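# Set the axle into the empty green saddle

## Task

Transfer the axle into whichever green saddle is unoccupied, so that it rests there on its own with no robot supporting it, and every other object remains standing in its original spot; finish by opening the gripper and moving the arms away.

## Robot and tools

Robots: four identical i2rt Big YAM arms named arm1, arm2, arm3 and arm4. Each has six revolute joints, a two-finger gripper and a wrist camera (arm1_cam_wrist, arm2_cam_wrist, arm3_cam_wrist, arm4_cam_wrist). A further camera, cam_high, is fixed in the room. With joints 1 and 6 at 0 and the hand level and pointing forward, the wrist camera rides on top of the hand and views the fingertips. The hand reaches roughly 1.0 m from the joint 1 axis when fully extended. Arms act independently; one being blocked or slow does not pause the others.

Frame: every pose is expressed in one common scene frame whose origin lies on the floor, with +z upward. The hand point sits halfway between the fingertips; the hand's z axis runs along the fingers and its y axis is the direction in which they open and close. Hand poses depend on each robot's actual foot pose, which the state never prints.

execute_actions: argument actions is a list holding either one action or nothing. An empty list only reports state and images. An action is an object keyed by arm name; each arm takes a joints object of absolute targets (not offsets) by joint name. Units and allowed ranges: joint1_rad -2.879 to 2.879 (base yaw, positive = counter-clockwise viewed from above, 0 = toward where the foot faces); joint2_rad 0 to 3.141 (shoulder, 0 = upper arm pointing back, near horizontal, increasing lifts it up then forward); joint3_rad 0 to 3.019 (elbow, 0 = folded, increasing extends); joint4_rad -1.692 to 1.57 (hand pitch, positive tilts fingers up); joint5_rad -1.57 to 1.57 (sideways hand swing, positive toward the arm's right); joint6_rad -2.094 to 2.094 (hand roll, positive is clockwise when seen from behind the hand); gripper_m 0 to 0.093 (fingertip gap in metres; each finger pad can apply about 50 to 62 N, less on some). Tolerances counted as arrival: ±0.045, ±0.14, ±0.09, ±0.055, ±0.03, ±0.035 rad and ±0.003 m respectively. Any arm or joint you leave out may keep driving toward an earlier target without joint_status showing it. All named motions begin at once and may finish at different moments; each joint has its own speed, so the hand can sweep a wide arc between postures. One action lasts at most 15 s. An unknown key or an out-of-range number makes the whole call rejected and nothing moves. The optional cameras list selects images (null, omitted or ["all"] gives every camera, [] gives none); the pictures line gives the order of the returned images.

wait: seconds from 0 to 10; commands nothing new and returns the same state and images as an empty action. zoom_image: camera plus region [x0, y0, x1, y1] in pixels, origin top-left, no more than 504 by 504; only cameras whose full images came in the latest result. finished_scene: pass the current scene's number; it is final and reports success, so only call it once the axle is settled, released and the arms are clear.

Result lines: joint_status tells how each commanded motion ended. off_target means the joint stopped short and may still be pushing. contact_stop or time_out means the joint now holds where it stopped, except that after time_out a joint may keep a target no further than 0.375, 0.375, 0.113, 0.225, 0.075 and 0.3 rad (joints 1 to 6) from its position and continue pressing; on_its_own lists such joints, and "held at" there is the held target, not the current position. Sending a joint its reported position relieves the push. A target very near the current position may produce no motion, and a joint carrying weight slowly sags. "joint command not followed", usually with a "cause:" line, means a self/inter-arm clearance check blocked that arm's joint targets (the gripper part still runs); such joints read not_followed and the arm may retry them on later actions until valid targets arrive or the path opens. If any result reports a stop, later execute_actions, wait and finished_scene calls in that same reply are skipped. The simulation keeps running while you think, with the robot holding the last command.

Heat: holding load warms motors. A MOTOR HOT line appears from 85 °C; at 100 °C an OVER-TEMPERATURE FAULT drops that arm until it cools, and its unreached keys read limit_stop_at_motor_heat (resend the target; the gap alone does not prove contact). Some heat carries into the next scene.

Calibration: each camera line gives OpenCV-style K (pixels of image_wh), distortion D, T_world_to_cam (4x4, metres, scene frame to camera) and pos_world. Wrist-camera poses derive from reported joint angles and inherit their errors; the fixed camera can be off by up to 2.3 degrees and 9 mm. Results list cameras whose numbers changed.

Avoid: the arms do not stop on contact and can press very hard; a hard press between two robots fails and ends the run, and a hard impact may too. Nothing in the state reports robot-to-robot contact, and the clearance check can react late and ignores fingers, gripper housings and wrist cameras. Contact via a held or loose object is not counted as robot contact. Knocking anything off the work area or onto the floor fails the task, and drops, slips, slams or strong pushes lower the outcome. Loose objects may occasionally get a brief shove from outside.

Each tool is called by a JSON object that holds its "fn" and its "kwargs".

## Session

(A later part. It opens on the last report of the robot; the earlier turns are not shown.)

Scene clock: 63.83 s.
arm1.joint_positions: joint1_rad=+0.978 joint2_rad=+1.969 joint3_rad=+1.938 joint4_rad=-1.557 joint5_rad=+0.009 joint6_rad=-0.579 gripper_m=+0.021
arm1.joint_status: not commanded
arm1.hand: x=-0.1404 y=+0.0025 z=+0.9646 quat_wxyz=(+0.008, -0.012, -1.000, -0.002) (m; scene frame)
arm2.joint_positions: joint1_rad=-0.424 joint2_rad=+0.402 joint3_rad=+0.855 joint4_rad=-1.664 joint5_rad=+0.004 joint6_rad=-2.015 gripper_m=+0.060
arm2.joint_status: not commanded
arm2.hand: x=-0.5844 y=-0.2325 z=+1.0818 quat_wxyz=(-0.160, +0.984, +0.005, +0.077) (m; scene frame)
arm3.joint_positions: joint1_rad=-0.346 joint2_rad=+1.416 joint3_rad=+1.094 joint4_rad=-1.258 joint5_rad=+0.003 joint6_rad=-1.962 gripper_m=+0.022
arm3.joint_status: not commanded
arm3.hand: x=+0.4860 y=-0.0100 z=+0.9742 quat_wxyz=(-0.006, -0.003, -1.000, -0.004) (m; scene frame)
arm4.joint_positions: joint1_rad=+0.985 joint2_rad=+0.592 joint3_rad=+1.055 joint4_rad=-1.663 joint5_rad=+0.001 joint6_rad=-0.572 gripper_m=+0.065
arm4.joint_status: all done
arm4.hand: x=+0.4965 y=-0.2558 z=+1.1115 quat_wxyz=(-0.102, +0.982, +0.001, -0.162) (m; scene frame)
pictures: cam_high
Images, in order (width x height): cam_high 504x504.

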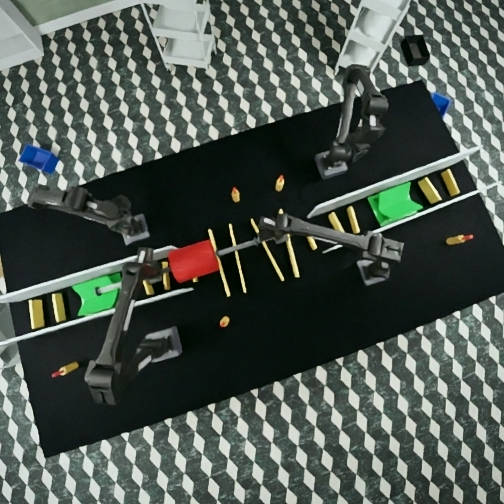

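{"fn": "execute_actions", "kwargs": {"actions": [{"arm4":{"joints":{"joint1_rad":0.965,"joint2_rad":1.55,"joint3_rad":2.0,"gripper_m":0.085}}}], "cameras": []}}

{"fn": "execute_actions", "kwargs": {"actions": [{"arm4":{"joints":{"joint2_rad":2.0,"joint3_rad":2.24,"joint6_rad":-0.585}}}], "cameras": ["cam_high","arm4_cam_wrist"]}}

Scene clock: 66.40 s.
arm1.joint_positions: joint1_rad=+0.978 joint2_rad=+1.969 joint3_rad=+1.938 joint4_rad=-1.557 joint5_rad=+0.009 joint6_rad=-0.579 gripper_m=+0.021
arm1.joint_status: not commanded
arm1.hand: x=-0.1404 y=+0.0025 z=+0.9646 quat_wxyz=(+0.008, -0.012, -1.000, -0.002) (m; scene frame)
arm2.joint_positions: joint1_rad=-0.424 joint2_rad=+0.402 joint3_rad=+0.855 joint4_rad=-1.664 joint5_rad=+0.004 joint6_rad=-2.015 gripper_m=+0.060
arm2.joint_status: not commanded
arm2.hand: x=-0.5844 y=-0.2325 z=+1.0818 quat_wxyz=(-0.160, +0.984, +0.005, +0.077) (m; scene frame)
arm3.joint_positions: joint1_rad=-0.346 joint2_rad=+1.416 joint3_rad=+1.094 joint4_rad=-1.258 joint5_rad=+0.003 joint6_rad=-1.962 gripper_m=+0.022
arm3.joint_status: not commanded
arm3.hand: x=+0.4860 y=-0.0100 z=+0.9742 quat_wxyz=(-0.006, -0.003, -1.000, -0.004) (m; scene frame)
arm4.joint_positions: joint1_rad=+0.973 joint2_rad=+1.560 joint3_rad=+1.952 joint4_rad=-1.668 joint5_rad=+0.001 joint6_rad=-0.571 gripper_m=+0.085
arm4.joint_status: all done
arm4.hand: x=+0.2199 y=-0.0709 z=+1.1968 quat_wxyz=(-0.082, +0.988, -0.005, -0.130) (m; scene frame)
pictures: none
No camera images: the call's "cameras" was empty. Leave "cameras" out to get every camera's image.

Scene clock: 68.03 s.
arm1.joint_positions: joint1_rad=+0.978 joint2_rad=+1.969 joint3_rad=+1.938 joint4_rad=-1.557 joint5_rad=+0.009 joint6_rad=-0.579 gripper_m=+0.021
arm1.joint_status: not commanded
arm1.hand: x=-0.1404 y=+0.0025 z=+0.9646 quat_wxyz=(+0.008, -0.012, -1.000, -0.002) (m; scene frame)
arm2.joint_positions: joint1_rad=-0.424 joint2_rad=+0.402 joint3_rad=+0.855 joint4_rad=-1.664 joint5_rad=+0.004 joint6_rad=-2.015 gripper_m=+0.060
arm2.joint_status: not commanded
arm2.hand: x=-0.5844 y=-0.2325 z=+1.0818 quat_wxyz=(-0.160, +0.984, +0.005, +0.077) (m; scene frame)
arm3.joint_positions: joint1_rad=-0.346 joint2_rad=+1.416 joint3_rad=+1.094 joint4_rad=-1.258 joint5_rad=+0.003 joint6_rad=-1.962 gripper_m=+0.022
arm3.joint_status: not commanded
arm3.hand: x=+0.4860 y=-0.0100 z=+0.9742 quat_wxyz=(-0.006, -0.003, -1.000, -0.004) (m; scene frame)
arm4.joint_positions: joint1_rad=+0.973 joint2_rad=+1.999 joint3_rad=+2.216 joint4_rad=-1.668 joint5_rad=+0.001 joint6_rad=-0.573 gripper_m=+0.085
arm4.joint_status: all done
arm4.hand: x=+0.1068 y=+0.0027 z=+1.0632 quat_wxyz=(-0.035, +0.998, -0.004, -0.057) (m; scene frame)
pictures: arm4_cam_wrist, cam_high
camera_calibration (this result's frames):
arm4_cam_wrist: T_world_to_cam=[[0.0114832, 0.997253, 0.0731693, -0.0811865], [0.865546, -0.0465537, 0.49866, -0.61731], [0.500697, 0.0576052, -0.863704, 0.989465], [0, 0, 0, 1]] pos_world=[0.0398204, -0.00477289, 1.16837]
Images, in order (width x height): arm4_cam_wrist 504x504, cam_high 504x504.

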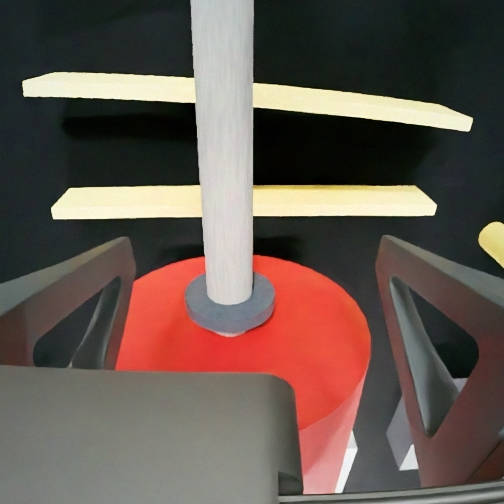

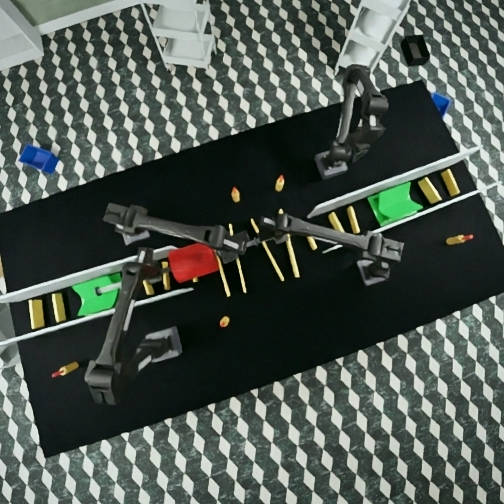

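{"fn": "execute_actions", "kwargs": {"actions": [{"arm4":{"joints":{"joint1_rad":0.995,"joint2_rad":2.03,"joint3_rad":2.025,"joint4_rad":-1.535,"joint6_rad":-0.56}}}], "cameras": ["arm4_cam_wrist"]}}

Scene clock: 69.17 s.
arm1.joint_positions: joint1_rad=+0.978 joint2_rad=+1.969 joint3_rad=+1.938 joint4_rad=-1.557 joint5_rad=+0.009 joint6_rad=-0.579 gripper_m=+0.021
arm1.joint_status: not commanded
arm1.hand: x=-0.1404 y=+0.0025 z=+0.9646 quat_wxyz=(+0.008, -0.012, -1.000, -0.002) (m; scene frame)
arm2.joint_positions: joint1_rad=-0.424 joint2_rad=+0.402 joint3_rad=+0.855 joint4_rad=-1.664 joint5_rad=+0.004 joint6_rad=-2.015 gripper_m=+0.060
arm2.joint_status: not commanded
arm2.hand: x=-0.5844 y=-0.2325 z=+1.0818 quat_wxyz=(-0.160, +0.984, +0.005, +0.077) (m; scene frame)
arm3.joint_positions: joint1_rad=-0.346 joint2_rad=+1.416 joint3_rad=+1.094 joint4_rad=-1.258 joint5_rad=+0.003 joint6_rad=-1.962 gripper_m=+0.022
arm3.joint_status: not commanded
arm3.hand: x=+0.4860 y=-0.0100 z=+0.9742 quat_wxyz=(-0.006, -0.003, -1.000, -0.004) (m; scene frame)
arm4.joint_positions: joint1_rad=+0.992 joint2_rad=+2.033 joint3_rad=+2.020 joint4_rad=-1.548 joint5_rad=+0.001 joint6_rad=-0.572 gripper_m=+0.085
arm4.joint_status: all done
arm4.hand: x=+0.1048 y=-0.0113 z=+0.9666 quat_wxyz=(-0.005, +1.000, +0.005, -0.011) (m; scene frame)
pictures: arm4_cam_wrist
camera_calibration (this result's frames):
arm4_cam_wrist: T_world_to_cam=[[-0.0113128, 0.999836, 0.014169, -0.000692154], [0.81636, 0.00105228, 0.577543, -0.638615], [0.577433, 0.0181007, -0.816238, 0.853534], [0, 0, 0, 1]] pos_world=[0.028473, -0.0140855, 1.06552]
Images, in order (width x height): arm4_cam_wrist 504x504.

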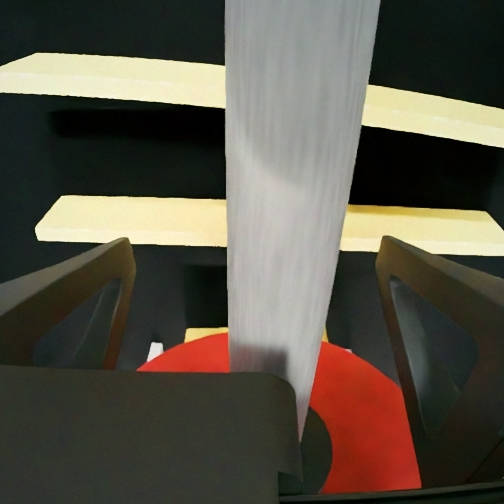

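{"fn": "execute_actions", "kwargs": {"actions": [{"arm4":{"joints":{"joint1_rad":0.972,"joint2_rad":2.045,"joint4_rad":-1.53}}}], "cameras": ["arm4_cam_wrist"]}}

Scene clock: 70.00 s.
arm1.joint_positions: joint1_rad=+0.978 joint2_rad=+1.969 joint3_rad=+1.938 joint4_rad=-1.557 joint5_rad=+0.009 joint6_rad=-0.579 gripper_m=+0.021
arm1.joint_status: not commanded
arm1.hand: x=-0.1404 y=+0.0025 z=+0.9646 quat_wxyz=(+0.008, -0.012, -1.000, -0.002) (m; scene frame)
arm2.joint_positions: joint1_rad=-0.424 joint2_rad=+0.402 joint3_rad=+0.855 joint4_rad=-1.664 joint5_rad=+0.004 joint6_rad=-2.015 gripper_m=+0.060
arm2.joint_status: not commanded
arm2.hand: x=-0.5844 y=-0.2325 z=+1.0818 quat_wxyz=(-0.160, +0.984, +0.005, +0.077) (m; scene frame)
arm3.joint_positions: joint1_rad=-0.346 joint2_rad=+1.416 joint3_rad=+1.094 joint4_rad=-1.258 joint5_rad=+0.003 joint6_rad=-1.962 gripper_m=+0.022
arm3.joint_status: not commanded
arm3.hand: x=+0.4860 y=-0.0100 z=+0.9742 quat_wxyz=(-0.006, -0.003, -1.000, -0.004) (m; scene frame)
arm4.joint_positions: joint1_rad=+0.976 joint2_rad=+2.033 joint3_rad=+2.020 joint4_rad=-1.543 joint5_rad=+0.001 joint6_rad=-0.572 gripper_m=+0.085
arm4.joint_status: all done
arm4.hand: x=+0.1093 y=-0.0021 z=+0.9666 quat_wxyz=(-0.006, +1.000, -0.003, -0.013) (m; scene frame)
pictures: arm4_cam_wrist
camera_calibration (this result's frames):
arm4_cam_wrist: T_world_to_cam=[[0.00479241, 0.99985, 0.0166347, -0.0140233], [0.818699, -0.0134749, 0.574065, -0.639203], [0.574203, 0.0108676, -0.818641, 0.853427], [0, 0, 0, 1]] pos_world=[0.0333412, -0.00386675, 1.06583]
Images, in order (width x height): arm4_cam_wrist 504x504.

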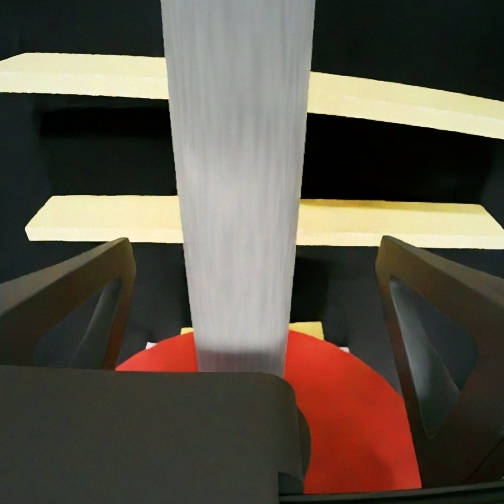

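{"fn": "execute_actions", "kwargs": {"actions": [{"arm4":{"joints":{"gripper_m":0,"joint1_rad":0.985}}}], "cameras": []}}

{"fn": "execute_actions", "kwargs": {"actions": [{"arm4":{"joints":{"joint2_rad":1.98,"joint3_rad":2.095}},"arm1":{"joints":{"joint3_rad":1.965,"joint2_rad":1.96}}}], "cameras": []}}

{"fn": "execute_actions", "kwargs": {"actions": [{"arm1":{"joints":{"gripper_m":0.08}}}], "cameras": ["arm4_cam_wrist","arm1_cam_wrist"]}}

Scene clock: 70.93 s.
arm1.joint_positions: joint1_rad=+0.978 joint2_rad=+1.969 joint3_rad=+1.938 joint4_rad=-1.560 joint5_rad=+0.007 joint6_rad=-0.579 gripper_m=+0.021
arm1.joint_status: not commanded
arm1.hand: x=-0.1409 y=+0.0033 z=+0.9646 quat_wxyz=(+0.009, -0.012, -1.000, -0.004) (m; scene frame)
arm2.joint_positions: joint1_rad=-0.424 joint2_rad=+0.402 joint3_rad=+0.855 joint4_rad=-1.664 joint5_rad=+0.004 joint6_rad=-2.015 gripper_m=+0.060
arm2.joint_status: not commanded
arm2.hand: x=-0.5844 y=-0.2325 z=+1.0818 quat_wxyz=(-0.160, +0.984, +0.005, +0.077) (m; scene frame)
arm3.joint_positions: joint1_rad=-0.346 joint2_rad=+1.416 joint3_rad=+1.094 joint4_rad=-1.257 joint5_rad=+0.005 joint6_rad=-1.961 gripper_m=+0.022
arm3.joint_status: not commanded
arm3.hand: x=+0.4856 y=-0.0099 z=+0.9742 quat_wxyz=(-0.005, -0.004, -1.000, -0.005) (m; scene frame)
arm4.joint_positions: joint1_rad=+0.980 joint2_rad=+2.033 joint3_rad=+2.019 joint4_rad=-1.547 joint5_rad=-0.004 joint6_rad=-0.556 gripper_m=+0.023
arm4.joint_status: gripper_m off_target (ended at +0.023, target +0.000); the others done
arm4.hand: x=+0.1087 y=-0.0057 z=+0.9659 quat_wxyz=(-0.003, +1.000, -0.009, -0.012) (m; scene frame)
pictures: none
No camera images: the call's "cameras" was empty. Leave "cameras" out to get every camera's image.

Scene clock: 71.53 s.
arm1.joint_positions: joint1_rad=+0.978 joint2_rad=+1.969 joint3_rad=+1.938 joint4_rad=-1.560 joint5_rad=+0.007 joint6_rad=-0.579 gripper_m=+0.021
arm1.joint_status: all done
arm1.hand: x=-0.1409 y=+0.0033 z=+0.9646 quat_wxyz=(+0.009, -0.012, -1.000, -0.004) (m; scene frame)
arm2.joint_positions: joint1_rad=-0.424 joint2_rad=+0.402 joint3_rad=+0.855 joint4_rad=-1.664 joint5_rad=+0.004 joint6_rad=-2.015 gripper_m=+0.060
arm2.joint_status: not commanded
arm2.hand: x=-0.5844 y=-0.2325 z=+1.0818 quat_wxyz=(-0.160, +0.984, +0.005, +0.077) (m; scene frame)
arm3.joint_positions: joint1_rad=-0.346 joint2_rad=+1.416 joint3_rad=+1.094 joint4_rad=-1.257 joint5_rad=+0.005 joint6_rad=-1.961 gripper_m=+0.022
arm3.joint_status: not commanded
arm3.hand: x=+0.4856 y=-0.0099 z=+0.9742 quat_wxyz=(-0.005, -0.004, -1.000, -0.005) (m; scene frame)
arm4.joint_positions: joint1_rad=+0.980 joint2_rad=+2.029 joint3_rad=+2.019 joint4_rad=-1.546 joint5_rad=-0.004 joint6_rad=-0.556 gripper_m=+0.023
arm4.joint_status: all done
arm4.hand: x=+0.1087 y=-0.0057 z=+0.9682 quat_wxyz=(-0.004, +1.000, -0.009, -0.014) (m; scene frame)
pictures: none
No camera images: the call's "cameras" was empty. Leave "cameras" out to get every camera's image.

Scene clock: 72.30 s.
arm1.joint_positions: joint1_rad=+0.979 joint2_rad=+1.969 joint3_rad=+1.938 joint4_rad=-1.560 joint5_rad=+0.002 joint6_rad=-0.589 gripper_m=+0.080
arm1.joint_status: all done
arm1.hand: x=-0.1400 y=+0.0045 z=+0.9646 quat_wxyz=(+0.007, -0.006, -1.000, -0.006) (m; scene frame)
arm2.joint_positions: joint1_rad=-0.424 joint2_rad=+0.402 joint3_rad=+0.855 joint4_rad=-1.664 joint5_rad=+0.004 joint6_rad=-2.015 gripper_m=+0.060
arm2.joint_status: not commanded
arm2.hand: x=-0.5844 y=-0.2325 z=+1.0818 quat_wxyz=(-0.160, +0.984, +0.005, +0.077) (m; scene frame)
arm3.joint_positions: joint1_rad=-0.346 joint2_rad=+1.416 joint3_rad=+1.094 joint4_rad=-1.257 joint5_rad=+0.004 joint6_rad=-1.961 gripper_m=+0.022
arm3.joint_status: not commanded
arm3.hand: x=+0.4858 y=-0.0100 z=+0.9742 quat_wxyz=(-0.006, -0.004, -1.000, -0.004) (m; scene frame)
arm4.joint_positions: joint1_rad=+0.980 joint2_rad=+2.029 joint3_rad=+2.019 joint4_rad=-1.546 joint5_rad=-0.004 joint6_rad=-0.555 gripper_m=+0.023
arm4.joint_status: not commanded
arm4.hand: x=+0.1087 y=-0.0057 z=+0.9682 quat_wxyz=(-0.004, +1.000, -0.009, -0.014) (m; scene frame)
pictures: arm1_cam_wrist, arm4_cam_wrist
camera_calibration (this result's frames):
arm1_cam_wrist: T_world_to_cam=[[-0.0075211, -0.999951, -0.00642392, 0.00750281], [-0.79157, 0.00202808, 0.611075, -0.69745], [-0.611032, 0.00968094, -0.791547, 0.800592], [0, 0, 0, 1]] pos_world=[-0.0628365, 0.00116644, 1.05995]
arm4_cam_wrist: T_world_to_cam=[[0.0176257, 0.999783, 0.0111082, -0.00648971], [0.819688, -0.0208107, 0.572432, -0.638258], [0.572539, -0.000984262, -0.819877, 0.856417], [0, 0, 0, 1]] pos_world=[0.0329542, -0.00595136, 1.06759]
Images, in order (width x height): arm1_cam_wrist 504x504, arm4_cam_wrist 504x504.

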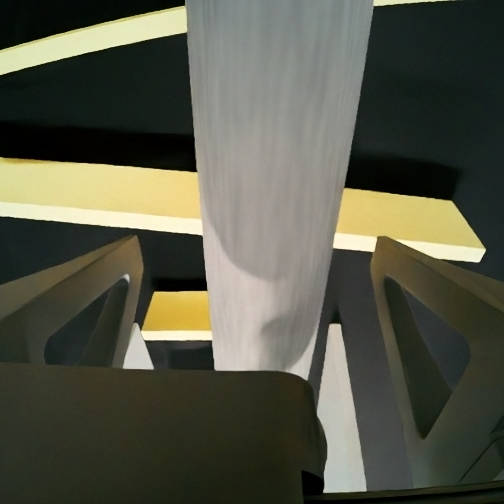

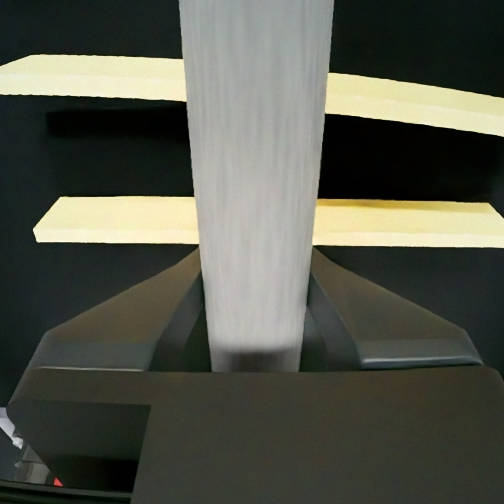

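{"fn": "execute_actions", "kwargs": {"actions": [{"arm1":{"joints":{"joint2_rad":1.89,"joint3_rad":2.16,"joint4_rad":-1.68}}}], "cameras": []}}

{"fn": "execute_actions", "kwargs": {"actions": [{"arm1":{"joints":{"joint2_rad":1.5,"joint3_rad":1.95}}}], "cameras": ["cam_high"]}}

Scene clock: 73.60 s.
arm1.joint_positions: joint1_rad=+0.979 joint2_rad=+1.879 joint3_rad=+2.131 joint4_rad=-1.668 joint5_rad=+0.002 joint6_rad=-0.589 gripper_m=+0.080
arm1.joint_status: all done
arm1.hand: x=-0.1394 y=+0.0035 z=+1.0920 quat_wxyz=(-0.065, -0.006, -0.997, +0.043) (m; scene frame)
arm2.joint_positions: joint1_rad=-0.424 joint2_rad=+0.402 joint3_rad=+0.855 joint4_rad=-1.664 joint5_rad=+0.004 joint6_rad=-2.015 gripper_m=+0.060
arm2.joint_status: not commanded
arm2.hand: x=-0.5844 y=-0.2325 z=+1.0818 quat_wxyz=(-0.160, +0.984, +0.005, +0.077) (m; scene frame)
arm3.joint_positions: joint1_rad=-0.346 joint2_rad=+1.416 joint3_rad=+1.094 joint4_rad=-1.257 joint5_rad=+0.004 joint6_rad=-1.961 gripper_m=+0.022
arm3.joint_status: not commanded
arm3.hand: x=+0.4858 y=-0.0100 z=+0.9742 quat_wxyz=(-0.006, -0.004, -1.000, -0.004) (m; scene frame)
arm4.joint_positions: joint1_rad=+0.980 joint2_rad=+2.029 joint3_rad=+2.019 joint4_rad=-1.546 joint5_rad=-0.004 joint6_rad=-0.555 gripper_m=+0.023
arm4.joint_status: not commanded
arm4.hand: x=+0.1087 y=-0.0057 z=+0.9682 quat_wxyz=(-0.004, +1.000, -0.009, -0.014) (m; scene frame)
pictures: none
No camera images: the call's "cameras" was empty. Leave "cameras" out to get every camera's image.

Scene clock: 75.07 s.
arm1.joint_positions: joint1_rad=+0.979 joint2_rad=+1.491 joint3_rad=+1.939 joint4_rad=-1.670 joint5_rad=+0.002 joint6_rad=-0.590 gripper_m=+0.080
arm1.joint_status: all done
arm1.hand: x=-0.2400 y=+0.0720 z=+1.2166 quat_wxyz=(-0.145, -0.007, -0.985, +0.097) (m; scene frame)
arm2.joint_positions: joint1_rad=-0.424 joint2_rad=+0.402 joint3_rad=+0.855 joint4_rad=-1.664 joint5_rad=+0.004 joint6_rad=-2.015 gripper_m=+0.060
arm2.joint_status: not commanded
arm2.hand: x=-0.5844 y=-0.2325 z=+1.0818 quat_wxyz=(-0.160, +0.984, +0.005, +0.077) (m; scene frame)
arm3.joint_positions: joint1_rad=-0.346 joint2_rad=+1.416 joint3_rad=+1.094 joint4_rad=-1.257 joint5_rad=+0.004 joint6_rad=-1.961 gripper_m=+0.022
arm3.joint_status: not commanded
arm3.hand: x=+0.4858 y=-0.0100 z=+0.9742 quat_wxyz=(-0.006, -0.004, -1.000, -0.004) (m; scene frame)
arm4.joint_positions: joint1_rad=+0.980 joint2_rad=+2.029 joint3_rad=+2.019 joint4_rad=-1.546 joint5_rad=-0.004 joint6_rad=-0.555 gripper_m=+0.023
arm4.joint_status: not commanded
arm4.hand: x=+0.1087 y=-0.0057 z=+0.9682 quat_wxyz=(-0.004, +1.000, -0.009, -0.014) (m; scene frame)
pictures: cam_high
Images, in order (width x height): cam_high 504x504.

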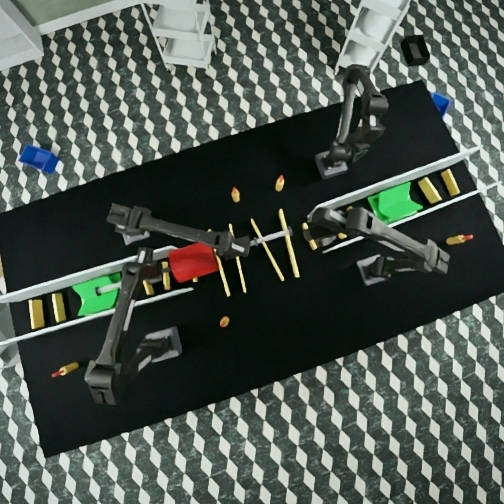

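{"fn": "execute_actions", "kwargs": {"actions": [{"arm1":{"joints":{"joint2_rad":0.6,"joint3_rad":1.0}},"arm4":{"joints":{"joint1_rad":0.88,"joint2_rad":1.755,"joint3_rad":1.708,"joint4_rad":-1.455,"joint6_rad":-0.675}},"arm3":{"joints":{"joint1_rad":-0.053,"joint2_rad":1.265,"joint3_rad":1.07,"joint4_rad":-1.307,"joint6_rad":-1.67}}}], "cameras": []}}

{"fn": "execute_actions", "kwargs": {"actions": [{"arm4":{"joints":{"joint1_rad":0.715,"joint2_rad":1.525,"joint3_rad":1.427,"joint4_rad":-1.405,"joint6_rad":-0.84}},"arm3":{"joints":{"joint1_rad":0.289,"joint2_rad":1.295,"joint3_rad":1.125,"joint4_rad":-1.304,"joint6_rad":-1.33}}}], "cameras": ["cam_high","arm3_cam_wrist","arm4_cam_wrist"]}}

Scene clock: 77.30 s.
arm1.joint_positions: joint1_rad=+0.979 joint2_rad=+0.612 joint3_rad=+0.994 joint4_rad=-1.675 joint5_rad=+0.002 joint6_rad=-0.590 gripper_m=+0.080
arm1.joint_status: all done
arm1.hand: x=-0.4992 y=+0.2508 z=+1.0781 quat_wxyz=(-0.116, -0.006, -0.990, +0.077) (m; scene frame)
arm2.joint_positions: joint1_rad=-0.424 joint2_rad=+0.402 joint3_rad=+0.855 joint4_rad=-1.664 joint5_rad=+0.004 joint6_rad=-2.015 gripper_m=+0.060
arm2.joint_status: not commanded
arm2.hand: x=-0.5844 y=-0.2325 z=+1.0818 quat_wxyz=(-0.160, +0.984, +0.005, +0.077) (m; scene frame)
arm3.joint_positions: joint1_rad=-0.059 joint2_rad=+1.300 joint3_rad=+1.047 joint4_rad=-1.313 joint5_rad=-0.012 joint6_rad=-1.678 gripper_m=+0.022
arm3.joint_status: all done
arm3.hand: x=+0.6004 y=-0.0049 z=+0.9993 quat_wxyz=(-0.012, -0.002, -1.000, +0.003) (m; scene frame)
arm4.joint_positions: joint1_rad=+0.862 joint2_rad=+1.781 joint3_rad=+1.684 joint4_rad=-1.482 joint5_rad=+0.004 joint6_rad=-0.678 gripper_m=+0.023
arm4.joint_status: all done
arm4.hand: x=+0.2236 y=-0.0019 z=+0.9802 quat_wxyz=(-0.001, +1.000, -0.007, -0.003) (m; scene frame)
pictures: none
No camera images: the call's "cameras" was empty. Leave "cameras" out to get every camera's image.

Scene clock: 78.33 s.
arm1.joint_positions: joint1_rad=+0.979 joint2_rad=+0.612 joint3_rad=+0.994 joint4_rad=-1.675 joint5_rad=+0.002 joint6_rad=-0.590 gripper_m=+0.080
arm1.joint_status: not commanded
arm1.hand: x=-0.4992 y=+0.2508 z=+1.0781 quat_wxyz=(-0.116, -0.006, -0.990, +0.077) (m; scene frame)
arm2.joint_positions: joint1_rad=-0.424 joint2_rad=+0.402 joint3_rad=+0.855 joint4_rad=-1.664 joint5_rad=+0.004 joint6_rad=-2.015 gripper_m=+0.060
arm2.joint_status: not commanded
arm2.hand: x=-0.5844 y=-0.2325 z=+1.0818 quat_wxyz=(-0.160, +0.984, +0.005, +0.077) (m; scene frame)
arm3.joint_positions: joint1_rad=+0.281 joint2_rad=+1.321 joint3_rad=+1.047 joint4_rad=-1.311 joint5_rad=-0.002 joint6_rad=-1.357 gripper_m=+0.022
arm3.joint_status: all done
arm3.hand: x=+0.7194 y=+0.0012 z=+0.9934 quat_wxyz=(-0.006, +0.008, -1.000, -0.007) (m; scene frame)
arm4.joint_positions: joint1_rad=+0.694 joint2_rad=+1.556 joint3_rad=+1.402 joint4_rad=-1.416 joint5_rad=+0.000 joint6_rad=-0.862 gripper_m=+0.023
arm4.joint_status: all done
arm4.hand: x=+0.3421 y=-0.0005 z=+0.9806 quat_wxyz=(-0.002, +1.000, +0.001, -0.007) (m; scene frame)
pictures: arm3_cam_wrist, arm4_cam_wrist, cam_high
camera_calibration (this result's frames):
arm3_cam_wrist: T_world_to_cam=[[0.0263951, -0.99927, -0.0276257, 0.00912539], [-0.81493, -0.0375147, 0.578343, 0.0181459], [-0.578957, 0.00724764, -0.815326, 1.35522], [0, 0, 0, 1]] pos_world=[0.799164, -0.0000227226, 1.09471]
arm4_cam_wrist: T_world_to_cam=[[-0.0034466, 0.999961, 0.00813027, -0.00579615], [0.811971, -0.00194712, 0.583694, -0.844897], [0.583687, 0.0086133, -0.811933, 0.721371], [0, 0, 0, 1]] pos_world=[0.264957, -0.00206258, 1.07891]
Images, in order (width x height): arm3_cam_wrist 504x504, arm4_cam_wrist 504x504, cam_high 504x504.

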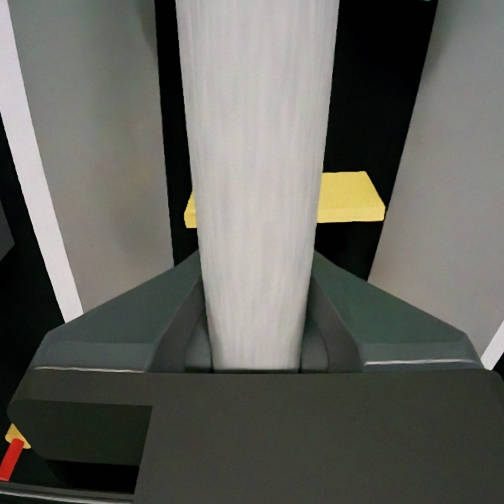

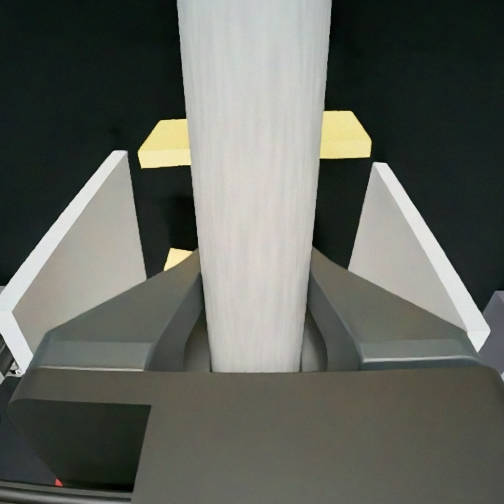

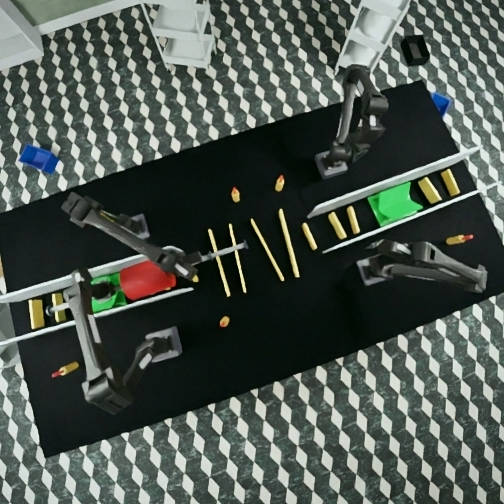

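{"fn": "execute_actions", "kwargs": {"actions": [{"arm4":{"joints":{"joint1_rad":0.485,"joint2_rad":1.34,"joint3_rad":1.235,"joint4_rad":-1.405,"joint6_rad":-1.05}},"arm3":{"joints":{"joint1_rad":0.568,"joint2_rad":1.455,"joint3_rad":1.275,"joint4_rad":-1.295,"joint6_rad":-1.03}}}], "cameras": ["arm3_cam_wrist","arm4_cam_wrist"]}}

Scene clock: 79.80 s.
arm1.joint_positions: joint1_rad=+0.979 joint2_rad=+0.612 joint3_rad=+0.994 joint4_rad=-1.675 joint5_rad=+0.002 joint6_rad=-0.590 gripper_m=+0.080
arm1.joint_status: not commanded
arm1.hand: x=-0.4992 y=+0.2508 z=+1.0781 quat_wxyz=(-0.116, -0.006, -0.990, +0.077) (m; scene frame)
arm2.joint_positions: joint1_rad=-0.424 joint2_rad=+0.402 joint3_rad=+0.855 joint4_rad=-1.664 joint5_rad=+0.004 joint6_rad=-2.015 gripper_m=+0.060
arm2.joint_status: not commanded
arm2.hand: x=-0.5844 y=-0.2325 z=+1.0818 quat_wxyz=(-0.160, +0.984, +0.005, +0.077) (m; scene frame)
arm3.joint_positions: joint1_rad=+0.561 joint2_rad=+1.477 joint3_rad=+1.194 joint4_rad=-1.300 joint5_rad=+0.003 joint6_rad=-1.048 gripper_m=+0.022
arm3.joint_status: all done
arm3.hand: x=+0.8409 y=-0.0154 z=+0.9914 quat_wxyz=(-0.002, -0.007, -1.000, -0.004) (m; scene frame)
arm4.joint_positions: joint1_rad=+0.460 joint2_rad=+1.367 joint3_rad=+1.206 joint4_rad=-1.406 joint5_rad=+0.000 joint6_rad=-1.070 gripper_m=+0.023
arm4.joint_status: all done
arm4.hand: x=+0.4645 y=-0.0042 z=+0.9814 quat_wxyz=(-0.004, +1.000, -0.012, -0.008) (m; scene frame)
pictures: arm3_cam_wrist, arm4_cam_wrist
camera_calibration (this result's frames):
arm3_cam_wrist: T_world_to_cam=[[-0.00275271, -0.999759, -0.0217877, 0.00804072], [-0.811211, -0.0105079, 0.584659, 0.108666], [-0.584747, 0.0192838, -0.810987, 1.42477], [0, 0, 0, 1]] pos_world=[0.921305, -0.0182944, 1.09211]
arm4_cam_wrist: T_world_to_cam=[[0.0229246, 0.999676, 0.0110753, -0.0168246], [0.812337, -0.0250837, 0.582649, -0.944023], [0.582738, -0.0043601, -0.812648, 0.651668], [0, 0, 0, 1]] pos_world=[0.387498, -0.00401905, 1.0798]
Images, in order (width x height): arm3_cam_wrist 504x504, arm4_cam_wrist 504x504.

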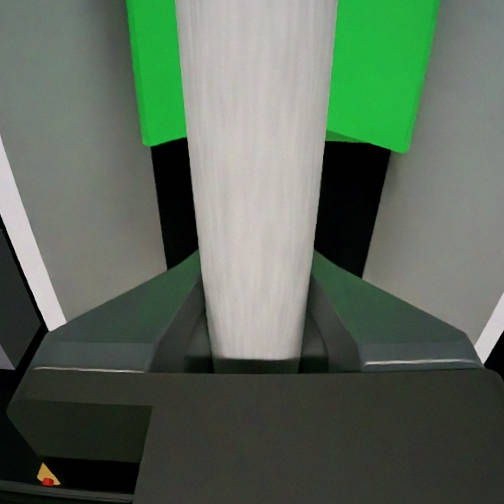

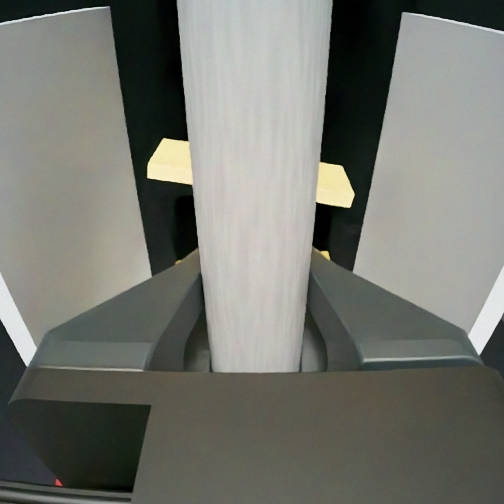

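{"fn": "execute_actions", "kwargs": {"actions": [{"arm4":{"joints":{"joint1_rad":0.09,"joint2_rad":1.21,"joint3_rad":1.118,"joint4_rad":-1.424,"joint6_rad":-1.42}},"arm3":{"joints":{"joint1_rad":0.808,"joint2_rad":1.71,"joint3_rad":1.575,"joint4_rad":-1.336,"joint6_rad":-0.775}}}], "cameras": ["arm3_cam_wrist","arm4_cam_wrist"]}}

Scene clock: 82.37 s.
arm1.joint_positions: joint1_rad=+0.979 joint2_rad=+0.612 joint3_rad=+0.994 joint4_rad=-1.675 joint5_rad=+0.002 joint6_rad=-0.590 gripper_m=+0.080
arm1.joint_status: not commanded
arm1.hand: x=-0.4992 y=+0.2508 z=+1.0781 quat_wxyz=(-0.116, -0.006, -0.990, +0.077) (m; scene frame)
arm2.joint_positions: joint1_rad=-0.424 joint2_rad=+0.402 joint3_rad=+0.855 joint4_rad=-1.664 joint5_rad=+0.004 joint6_rad=-2.015 gripper_m=+0.060
arm2.joint_status: not commanded
arm2.hand: x=-0.5844 y=-0.2325 z=+1.0818 quat_wxyz=(-0.160, +0.984, +0.005, +0.077) (m; scene frame)
arm3.joint_positions: joint1_rad=+0.797 joint2_rad=+1.729 joint3_rad=+1.484 joint4_rad=-1.338 joint5_rad=+0.013 joint6_rad=-0.800 gripper_m=+0.022
arm3.joint_status: joint3_rad time_out (moved +0.289 of +0.381); the others done
arm3.on_its_own: joint3_rad reads +1.484 and still pushes toward +1.575 since a time_out
arm3.hand: x=+0.9862 y=-0.0309 z=+0.9870 quat_wxyz=(+0.003, -0.012, -1.000, +0.000) (m; scene frame)
arm4.joint_positions: joint1_rad=+0.077 joint2_rad=+1.242 joint3_rad=+1.086 joint4_rad=-1.421 joint5_rad=+0.006 joint6_rad=-1.437 gripper_m=+0.023
arm4.joint_status: all done
arm4.hand: x=+0.6125 y=-0.0125 z=+0.9770 quat_wxyz=(+0.001, +1.000, -0.020, -0.004) (m; scene frame)
pictures: arm3_cam_wrist, arm4_cam_wrist
camera_calibration (this result's frames):
arm3_cam_wrist: T_world_to_cam=[[-0.013945, -0.999814, -0.0133331, -0.00447262], [-0.805554, 0.00333405, 0.592514, 0.216066], [-0.592359, 0.0190031, -0.80545, 1.50848], [0, 0, 0, 1]] pos_world=[1.06755, -0.033858, 1.08693]
arm4_cam_wrist: T_world_to_cam=[[0.0380161, 0.999275, 0.00222124, -0.0124763], [0.806884, -0.032008, 0.589841, -1.06571], [0.589485, -0.0206312, -0.807516, 0.552491], [0, 0, 0, 1]] pos_world=[0.534691, -0.0102453, 1.07477]
Images, in order (width x height): arm3_cam_wrist 504x504, arm4_cam_wrist 504x504.

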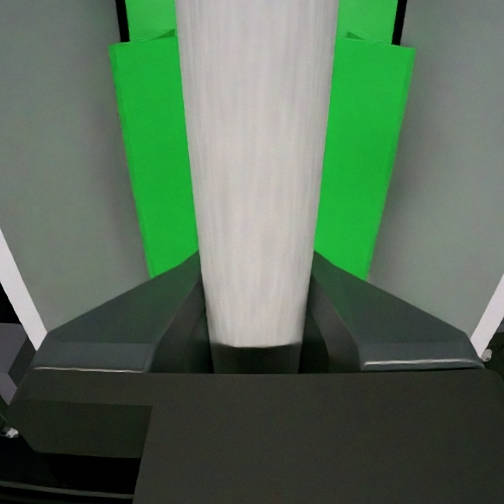

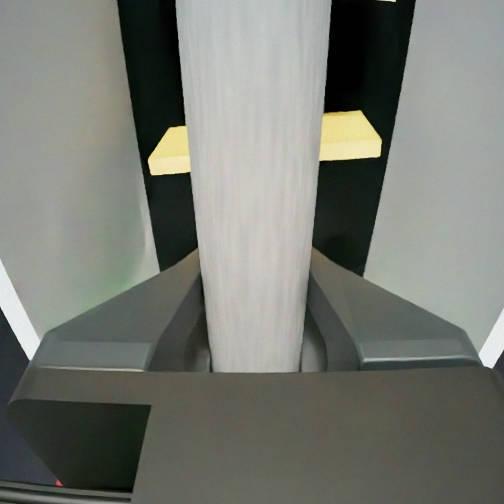

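{"fn": "execute_actions", "kwargs": {"actions": [{"arm4":{"joints":{"joint1_rad":-0.325,"joint2_rad":1.26,"joint3_rad":1.19,"joint4_rad":-1.417,"joint6_rad":-1.83}},"arm3":{"joints":{"joint1_rad":0.955,"joint2_rad":1.99,"joint3_rad":1.96,"joint4_rad":-1.436,"joint6_rad":-0.63}}}], "cameras": ["arm3_cam_wrist","arm4_cam_wrist","cam_high"]}}

Scene clock: 85.27 s.
arm1.joint_positions: joint1_rad=+0.979 joint2_rad=+0.612 joint3_rad=+0.994 joint4_rad=-1.675 joint5_rad=+0.002 joint6_rad=-0.590 gripper_m=+0.080
arm1.joint_status: not commanded
arm1.hand: x=-0.4992 y=+0.2508 z=+1.0781 quat_wxyz=(-0.116, -0.006, -0.990, +0.077) (m; scene frame)
arm2.joint_positions: joint1_rad=-0.424 joint2_rad=+0.402 joint3_rad=+0.855 joint4_rad=-1.664 joint5_rad=+0.004 joint6_rad=-2.015 gripper_m=+0.060
arm2.joint_status: not commanded
arm2.hand: x=-0.5844 y=-0.2325 z=+1.0818 quat_wxyz=(-0.160, +0.984, +0.005, +0.077) (m; scene frame)
arm3.joint_positions: joint1_rad=+0.953 joint2_rad=+2.017 joint3_rad=+1.867 joint4_rad=-1.439 joint5_rad=+0.013 joint6_rad=-0.638 gripper_m=+0.022
arm3.joint_status: joint3_rad time_out (moved +0.383 of +0.476); the others done
arm3.on_its_own: joint3_rad reads +1.867 and still pushes toward +1.960 since a time_out
arm3.hand: x=+1.1226 y=-0.0368 z=+0.9731 quat_wxyz=(+0.005, -0.016, -1.000, +0.000) (m; scene frame)
arm4.joint_positions: joint1_rad=-0.323 joint2_rad=+1.300 joint3_rad=+1.112 joint4_rad=-1.413 joint5_rad=+0.014 joint6_rad=-1.829 gripper_m=+0.023
arm4.joint_status: all done
arm4.hand: x=+0.7519 y=-0.0143 z=+0.9656 quat_wxyz=(+0.015, +1.000, -0.023, -0.005) (m; scene frame)
pictures: arm3_cam_wrist, arm4_cam_wrist, cam_high
camera_calibration (this result's frames):
arm3_cam_wrist: T_world_to_cam=[[-0.0204468, -0.999701, -0.0134346, -0.00132237], [-0.802976, 0.00841441, 0.595953, 0.328122], [-0.595661, 0.022973, -0.802907, 1.57965], [0, 0, 0, 1]] pos_world=[1.20439, -0.0403723, 1.07275]
arm4_cam_wrist: T_world_to_cam=[[0.0451039, 0.99863, -0.0265188, 0.00642259], [0.808267, -0.0208797, 0.588446, -1.17105], [0.587086, -0.0479755, -0.808102, 0.463041], [0, 0, 0, 1]] pos_world=[0.674386, -0.00865039, 1.06345]
Images, in order (width x height): arm3_cam_wrist 504x504, arm4_cam_wrist 504x504, cam_high 504x504.

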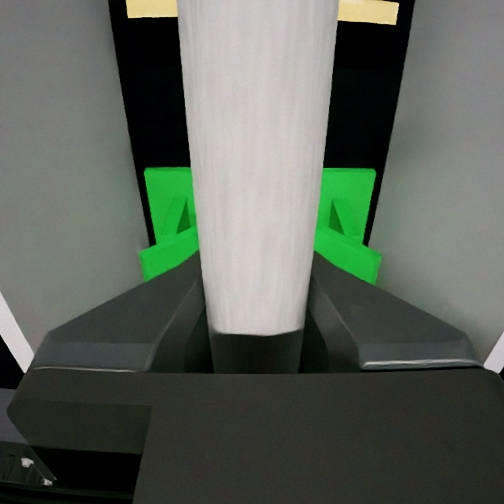

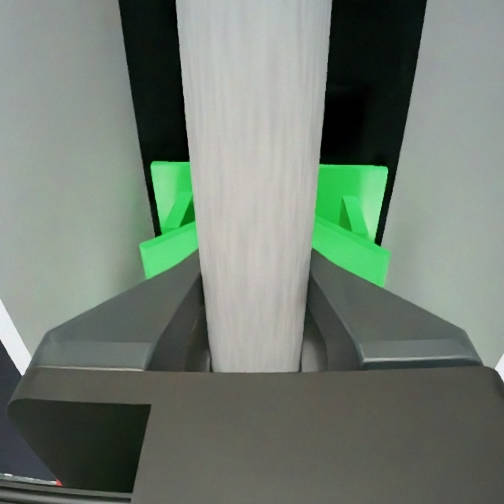

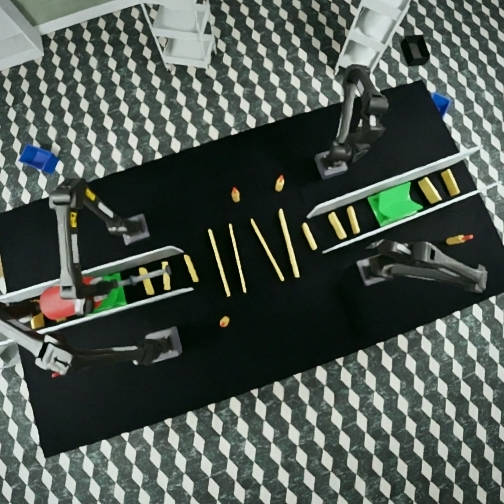

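{"fn": "execute_actions", "kwargs": {"actions": [{"arm4":{"joints":{"joint2_rad":1.305,"joint3_rad":0.99,"joint4_rad":-1.205}},"arm3":{"joints":{"joint2_rad":2.02,"joint3_rad":1.775,"joint4_rad":-1.26}}}], "cameras": ["arm3_cam_wrist","arm4_cam_wrist"]}}

Scene clock: 86.80 s.
arm1.joint_positions: joint1_rad=+0.979 joint2_rad=+0.612 joint3_rad=+0.994 joint4_rad=-1.675 joint5_rad=+0.002 joint6_rad=-0.590 gripper_m=+0.080
arm1.joint_status: not commanded
arm1.hand: x=-0.4992 y=+0.2508 z=+1.0781 quat_wxyz=(-0.116, -0.006, -0.990, +0.077) (m; scene frame)
arm2.joint_positions: joint1_rad=-0.424 joint2_rad=+0.402 joint3_rad=+0.855 joint4_rad=-1.664 joint5_rad=+0.004 joint6_rad=-2.015 gripper_m=+0.060
arm2.joint_status: not commanded
arm2.hand: x=-0.5844 y=-0.2325 z=+1.0818 quat_wxyz=(-0.160, +0.984, +0.005, +0.077) (m; scene frame)
arm3.joint_positions: joint1_rad=+0.951 joint2_rad=+2.058 joint3_rad=+1.756 joint4_rad=-1.284 joint5_rad=+0.009 joint6_rad=-0.643 gripper_m=+0.022
arm3.joint_status: all done
arm3.hand: x=+1.1234 y=-0.0371 z=+0.9069 quat_wxyz=(+0.003, -0.014, -1.000, -0.001) (m; scene frame)
arm4.joint_positions: joint1_rad=-0.331 joint2_rad=+1.335 joint3_rad=+0.965 joint4_rad=-1.208 joint5_rad=+0.003 joint6_rad=-1.843 gripper_m=+0.023
arm4.joint_status: all done
arm4.hand: x=+0.7517 y=-0.0145 z=+0.8996 quat_wxyz=(+0.002, +1.000, -0.021, -0.007) (m; scene frame)
pictures: arm3_cam_wrist, arm4_cam_wrist
camera_calibration (this result's frames):
arm3_cam_wrist: T_world_to_cam=[[-0.0169978, -0.999736, -0.0154413, -0.00454679], [-0.805616, 0.00454718, 0.59242, 0.374289], [-0.592194, 0.0225096, -0.805481, 1.52533], [0, 0, 0, 1]] pos_world=[1.20475, -0.0405822, 1.00682]
arm4_cam_wrist: T_world_to_cam=[[0.0398894, 0.999203, -0.00139029, -0.0137428], [0.810861, -0.0315574, 0.584388, -1.13054], [0.583878, -0.0244382, -0.811473, 0.415589], [0, 0, 0, 1]] pos_world=[0.674605, -0.0117888, 0.997894]
Images, in order (width x height): arm3_cam_wrist 504x504, arm4_cam_wrist 504x504.

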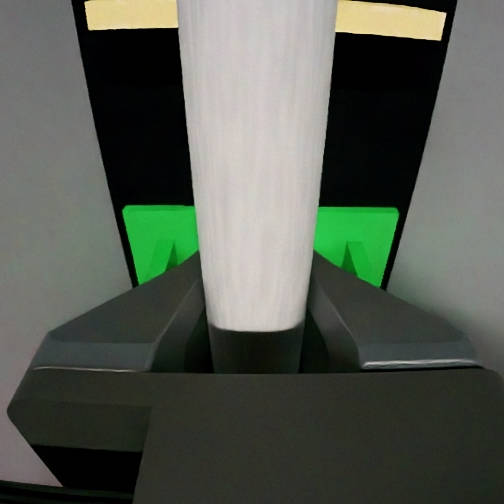

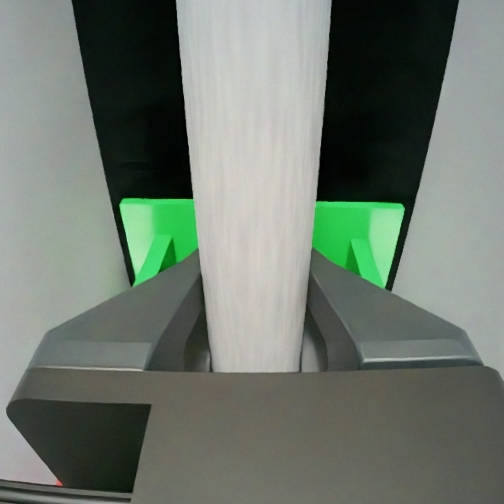

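Well centred. Lower further.

{"fn": "execute_actions", "kwargs": {"actions": [{"arm4":{"joints":{"joint2_rad":1.355,"joint3_rad":0.915,"joint4_rad":-1.075}},"arm3":{"joints":{"joint2_rad":2.055,"joint3_rad":1.715,"joint4_rad":-1.16}}}], "cameras": []}}

{"fn": "execute_actions", "kwargs": {"actions": [{"arm4":{"joints":{"joint2_rad":1.38,"joint3_rad":0.89,"joint4_rad":-1.035}},"arm3":{"joints":{"joint2_rad":2.075,"joint3_rad":1.695,"joint4_rad":-1.125}}}], "cameras": ["arm3_cam_wrist","arm4_cam_wrist"]}}

Scene clock: 87.80 s.
arm1.joint_positions: joint1_rad=+0.979 joint2_rad=+0.612 joint3_rad=+0.994 joint4_rad=-1.675 joint5_rad=+0.002 joint6_rad=-0.590 gripper_m=+0.080
arm1.joint_status: not commanded
arm1.hand: x=-0.4992 y=+0.2508 z=+1.0781 quat_wxyz=(-0.116, -0.006, -0.990, +0.077) (m; scene frame)
arm2.joint_positions: joint1_rad=-0.424 joint2_rad=+0.402 joint3_rad=+0.855 joint4_rad=-1.664 joint5_rad=+0.004 joint6_rad=-2.015 gripper_m=+0.060
arm2.joint_status: not commanded
arm2.hand: x=-0.5844 y=-0.2325 z=+1.0818 quat_wxyz=(-0.160, +0.984, +0.005, +0.077) (m; scene frame)
arm3.joint_positions: joint1_rad=+0.951 joint2_rad=+2.087 joint3_rad=+1.699 joint4_rad=-1.187 joint5_rad=+0.009 joint6_rad=-0.646 gripper_m=+0.022
arm3.joint_status: all done
arm3.hand: x=+1.1240 y=-0.0373 z=+0.8693 quat_wxyz=(-0.002, -0.013, -1.000, +0.002) (m; scene frame)
arm4.joint_positions: joint1_rad=-0.330 joint2_rad=+1.383 joint3_rad=+0.892 joint4_rad=-1.083 joint5_rad=+0.008 joint6_rad=-1.845 gripper_m=+0.023
arm4.joint_status: all done
arm4.hand: x=+0.7520 y=-0.0142 z=+0.8583 quat_wxyz=(+0.001, +1.000, -0.020, -0.004) (m; scene frame)
pictures: none
No camera images: the call's "cameras" was empty. Leave "cameras" out to get every camera's image.

Scene clock: 88.40 s.
arm1.joint_positions: joint1_rad=+0.979 joint2_rad=+0.612 joint3_rad=+0.994 joint4_rad=-1.675 joint5_rad=+0.002 joint6_rad=-0.590 gripper_m=+0.080
arm1.joint_status: not commanded
arm1.hand: x=-0.4992 y=+0.2508 z=+1.0781 quat_wxyz=(-0.116, -0.006, -0.990, +0.077) (m; scene frame)
arm2.joint_positions: joint1_rad=-0.424 joint2_rad=+0.402 joint3_rad=+0.855 joint4_rad=-1.664 joint5_rad=+0.004 joint6_rad=-2.015 gripper_m=+0.060
arm2.joint_status: not commanded
arm2.hand: x=-0.5844 y=-0.2325 z=+1.0818 quat_wxyz=(-0.160, +0.984, +0.005, +0.077) (m; scene frame)
arm3.joint_positions: joint1_rad=+0.948 joint2_rad=+2.087 joint3_rad=+1.688 joint4_rad=-1.163 joint5_rad=+0.009 joint6_rad=-0.646 gripper_m=+0.022
arm3.joint_status: all done
arm3.hand: x=+1.1243 y=-0.0402 z=+0.8657 quat_wxyz=(-0.007, -0.015, -1.000, +0.007) (m; scene frame)
arm4.joint_positions: joint1_rad=-0.331 joint2_rad=+1.385 joint3_rad=+0.879 joint4_rad=-1.065 joint5_rad=+0.010 joint6_rad=-1.841 gripper_m=+0.023
arm4.joint_status: all done
arm4.hand: x=+0.7520 y=-0.0155 z=+0.8533 quat_wxyz=(+0.000, +1.000, -0.022, -0.002) (m; scene frame)
pictures: arm3_cam_wrist, arm4_cam_wrist
camera_calibration (this result's frames):
arm3_cam_wrist: T_world_to_cam=[[-0.0181761, -0.999835, 0.0000999284, -0.0203328], [-0.817275, 0.0149149, 0.576055, 0.42709], [-0.575961, 0.0103888, -0.817411, 1.48434], [0, 0, 0, 1]] pos_world=[1.2036, -0.0421199, 0.967289]
arm4_cam_wrist: T_world_to_cam=[[0.0418526, 0.999117, 0.00361917, -0.0185408], [0.805423, -0.0358818, 0.591614, -1.10587], [0.591222, -0.0218456, -0.806213, 0.367854], [0, 0, 0, 1]] pos_world=[0.673989, -0.0131204, 0.950887]
Images, in order (width x height): arm3_cam_wrist 504x504, arm4_cam_wrist 504x504.

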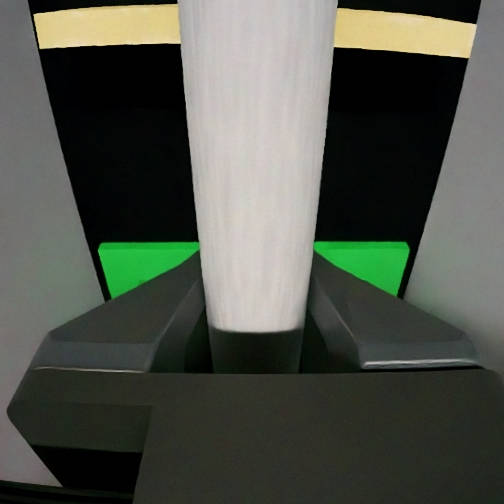

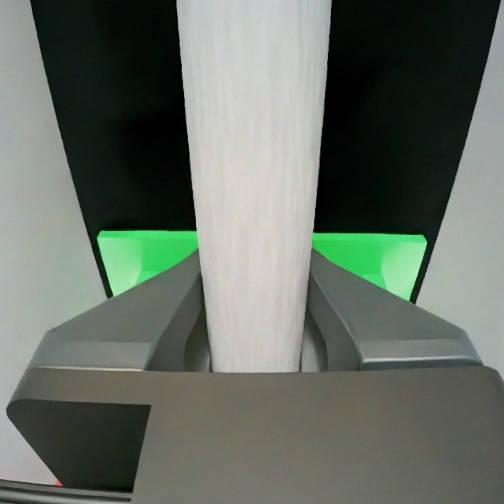

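Appears to be seating (load easing). One more small step to confirm.

{"fn": "execute_actions", "kwargs": {"actions": [{"arm4":{"joints":{"joint2_rad":1.405,"joint3_rad":0.87}},"arm3":{"joints":{"joint2_rad":2.105,"joint3_rad":1.68,"joint4_rad":-1.15}}}], "cameras": []}}

Scene clock: 88.97 s.
arm1.joint_positions: joint1_rad=+0.979 joint2_rad=+0.612 joint3_rad=+0.994 joint4_rad=-1.675 joint5_rad=+0.002 joint6_rad=-0.590 gripper_m=+0.080
arm1.joint_status: not commanded
arm1.hand: x=-0.4992 y=+0.2508 z=+1.0781 quat_wxyz=(-0.116, -0.006, -0.990, +0.077) (m; scene frame)
arm2.joint_positions: joint1_rad=-0.424 joint2_rad=+0.402 joint3_rad=+0.855 joint4_rad=-1.664 joint5_rad=+0.004 joint6_rad=-2.015 gripper_m=+0.060
arm2.joint_status: not commanded
arm2.hand: x=-0.5844 y=-0.2325 z=+1.0818 quat_wxyz=(-0.160, +0.984, +0.005, +0.077) (m; scene frame)
arm3.joint_positions: joint1_rad=+0.948 joint2_rad=+2.087 joint3_rad=+1.687 joint4_rad=-1.163 joint5_rad=+0.009 joint6_rad=-0.646 gripper_m=+0.022
arm3.joint_status: all done
arm3.hand: x=+1.1238 y=-0.0398 z=+0.8651 quat_wxyz=(-0.007, -0.015, -1.000, +0.006) (m; scene frame)
arm4.joint_positions: joint1_rad=-0.331 joint2_rad=+1.385 joint3_rad=+0.877 joint4_rad=-1.064 joint5_rad=+0.010 joint6_rad=-1.841 gripper_m=+0.023
arm4.joint_status: all done
arm4.hand: x=+0.7518 y=-0.0161 z=+0.8526 quat_wxyz=(+0.000, +1.000, -0.022, -0.003) (m; scene frame)
pictures: none
No camera images: the call's "cameras" was empty. Leave "cameras" out to get every camera's image.


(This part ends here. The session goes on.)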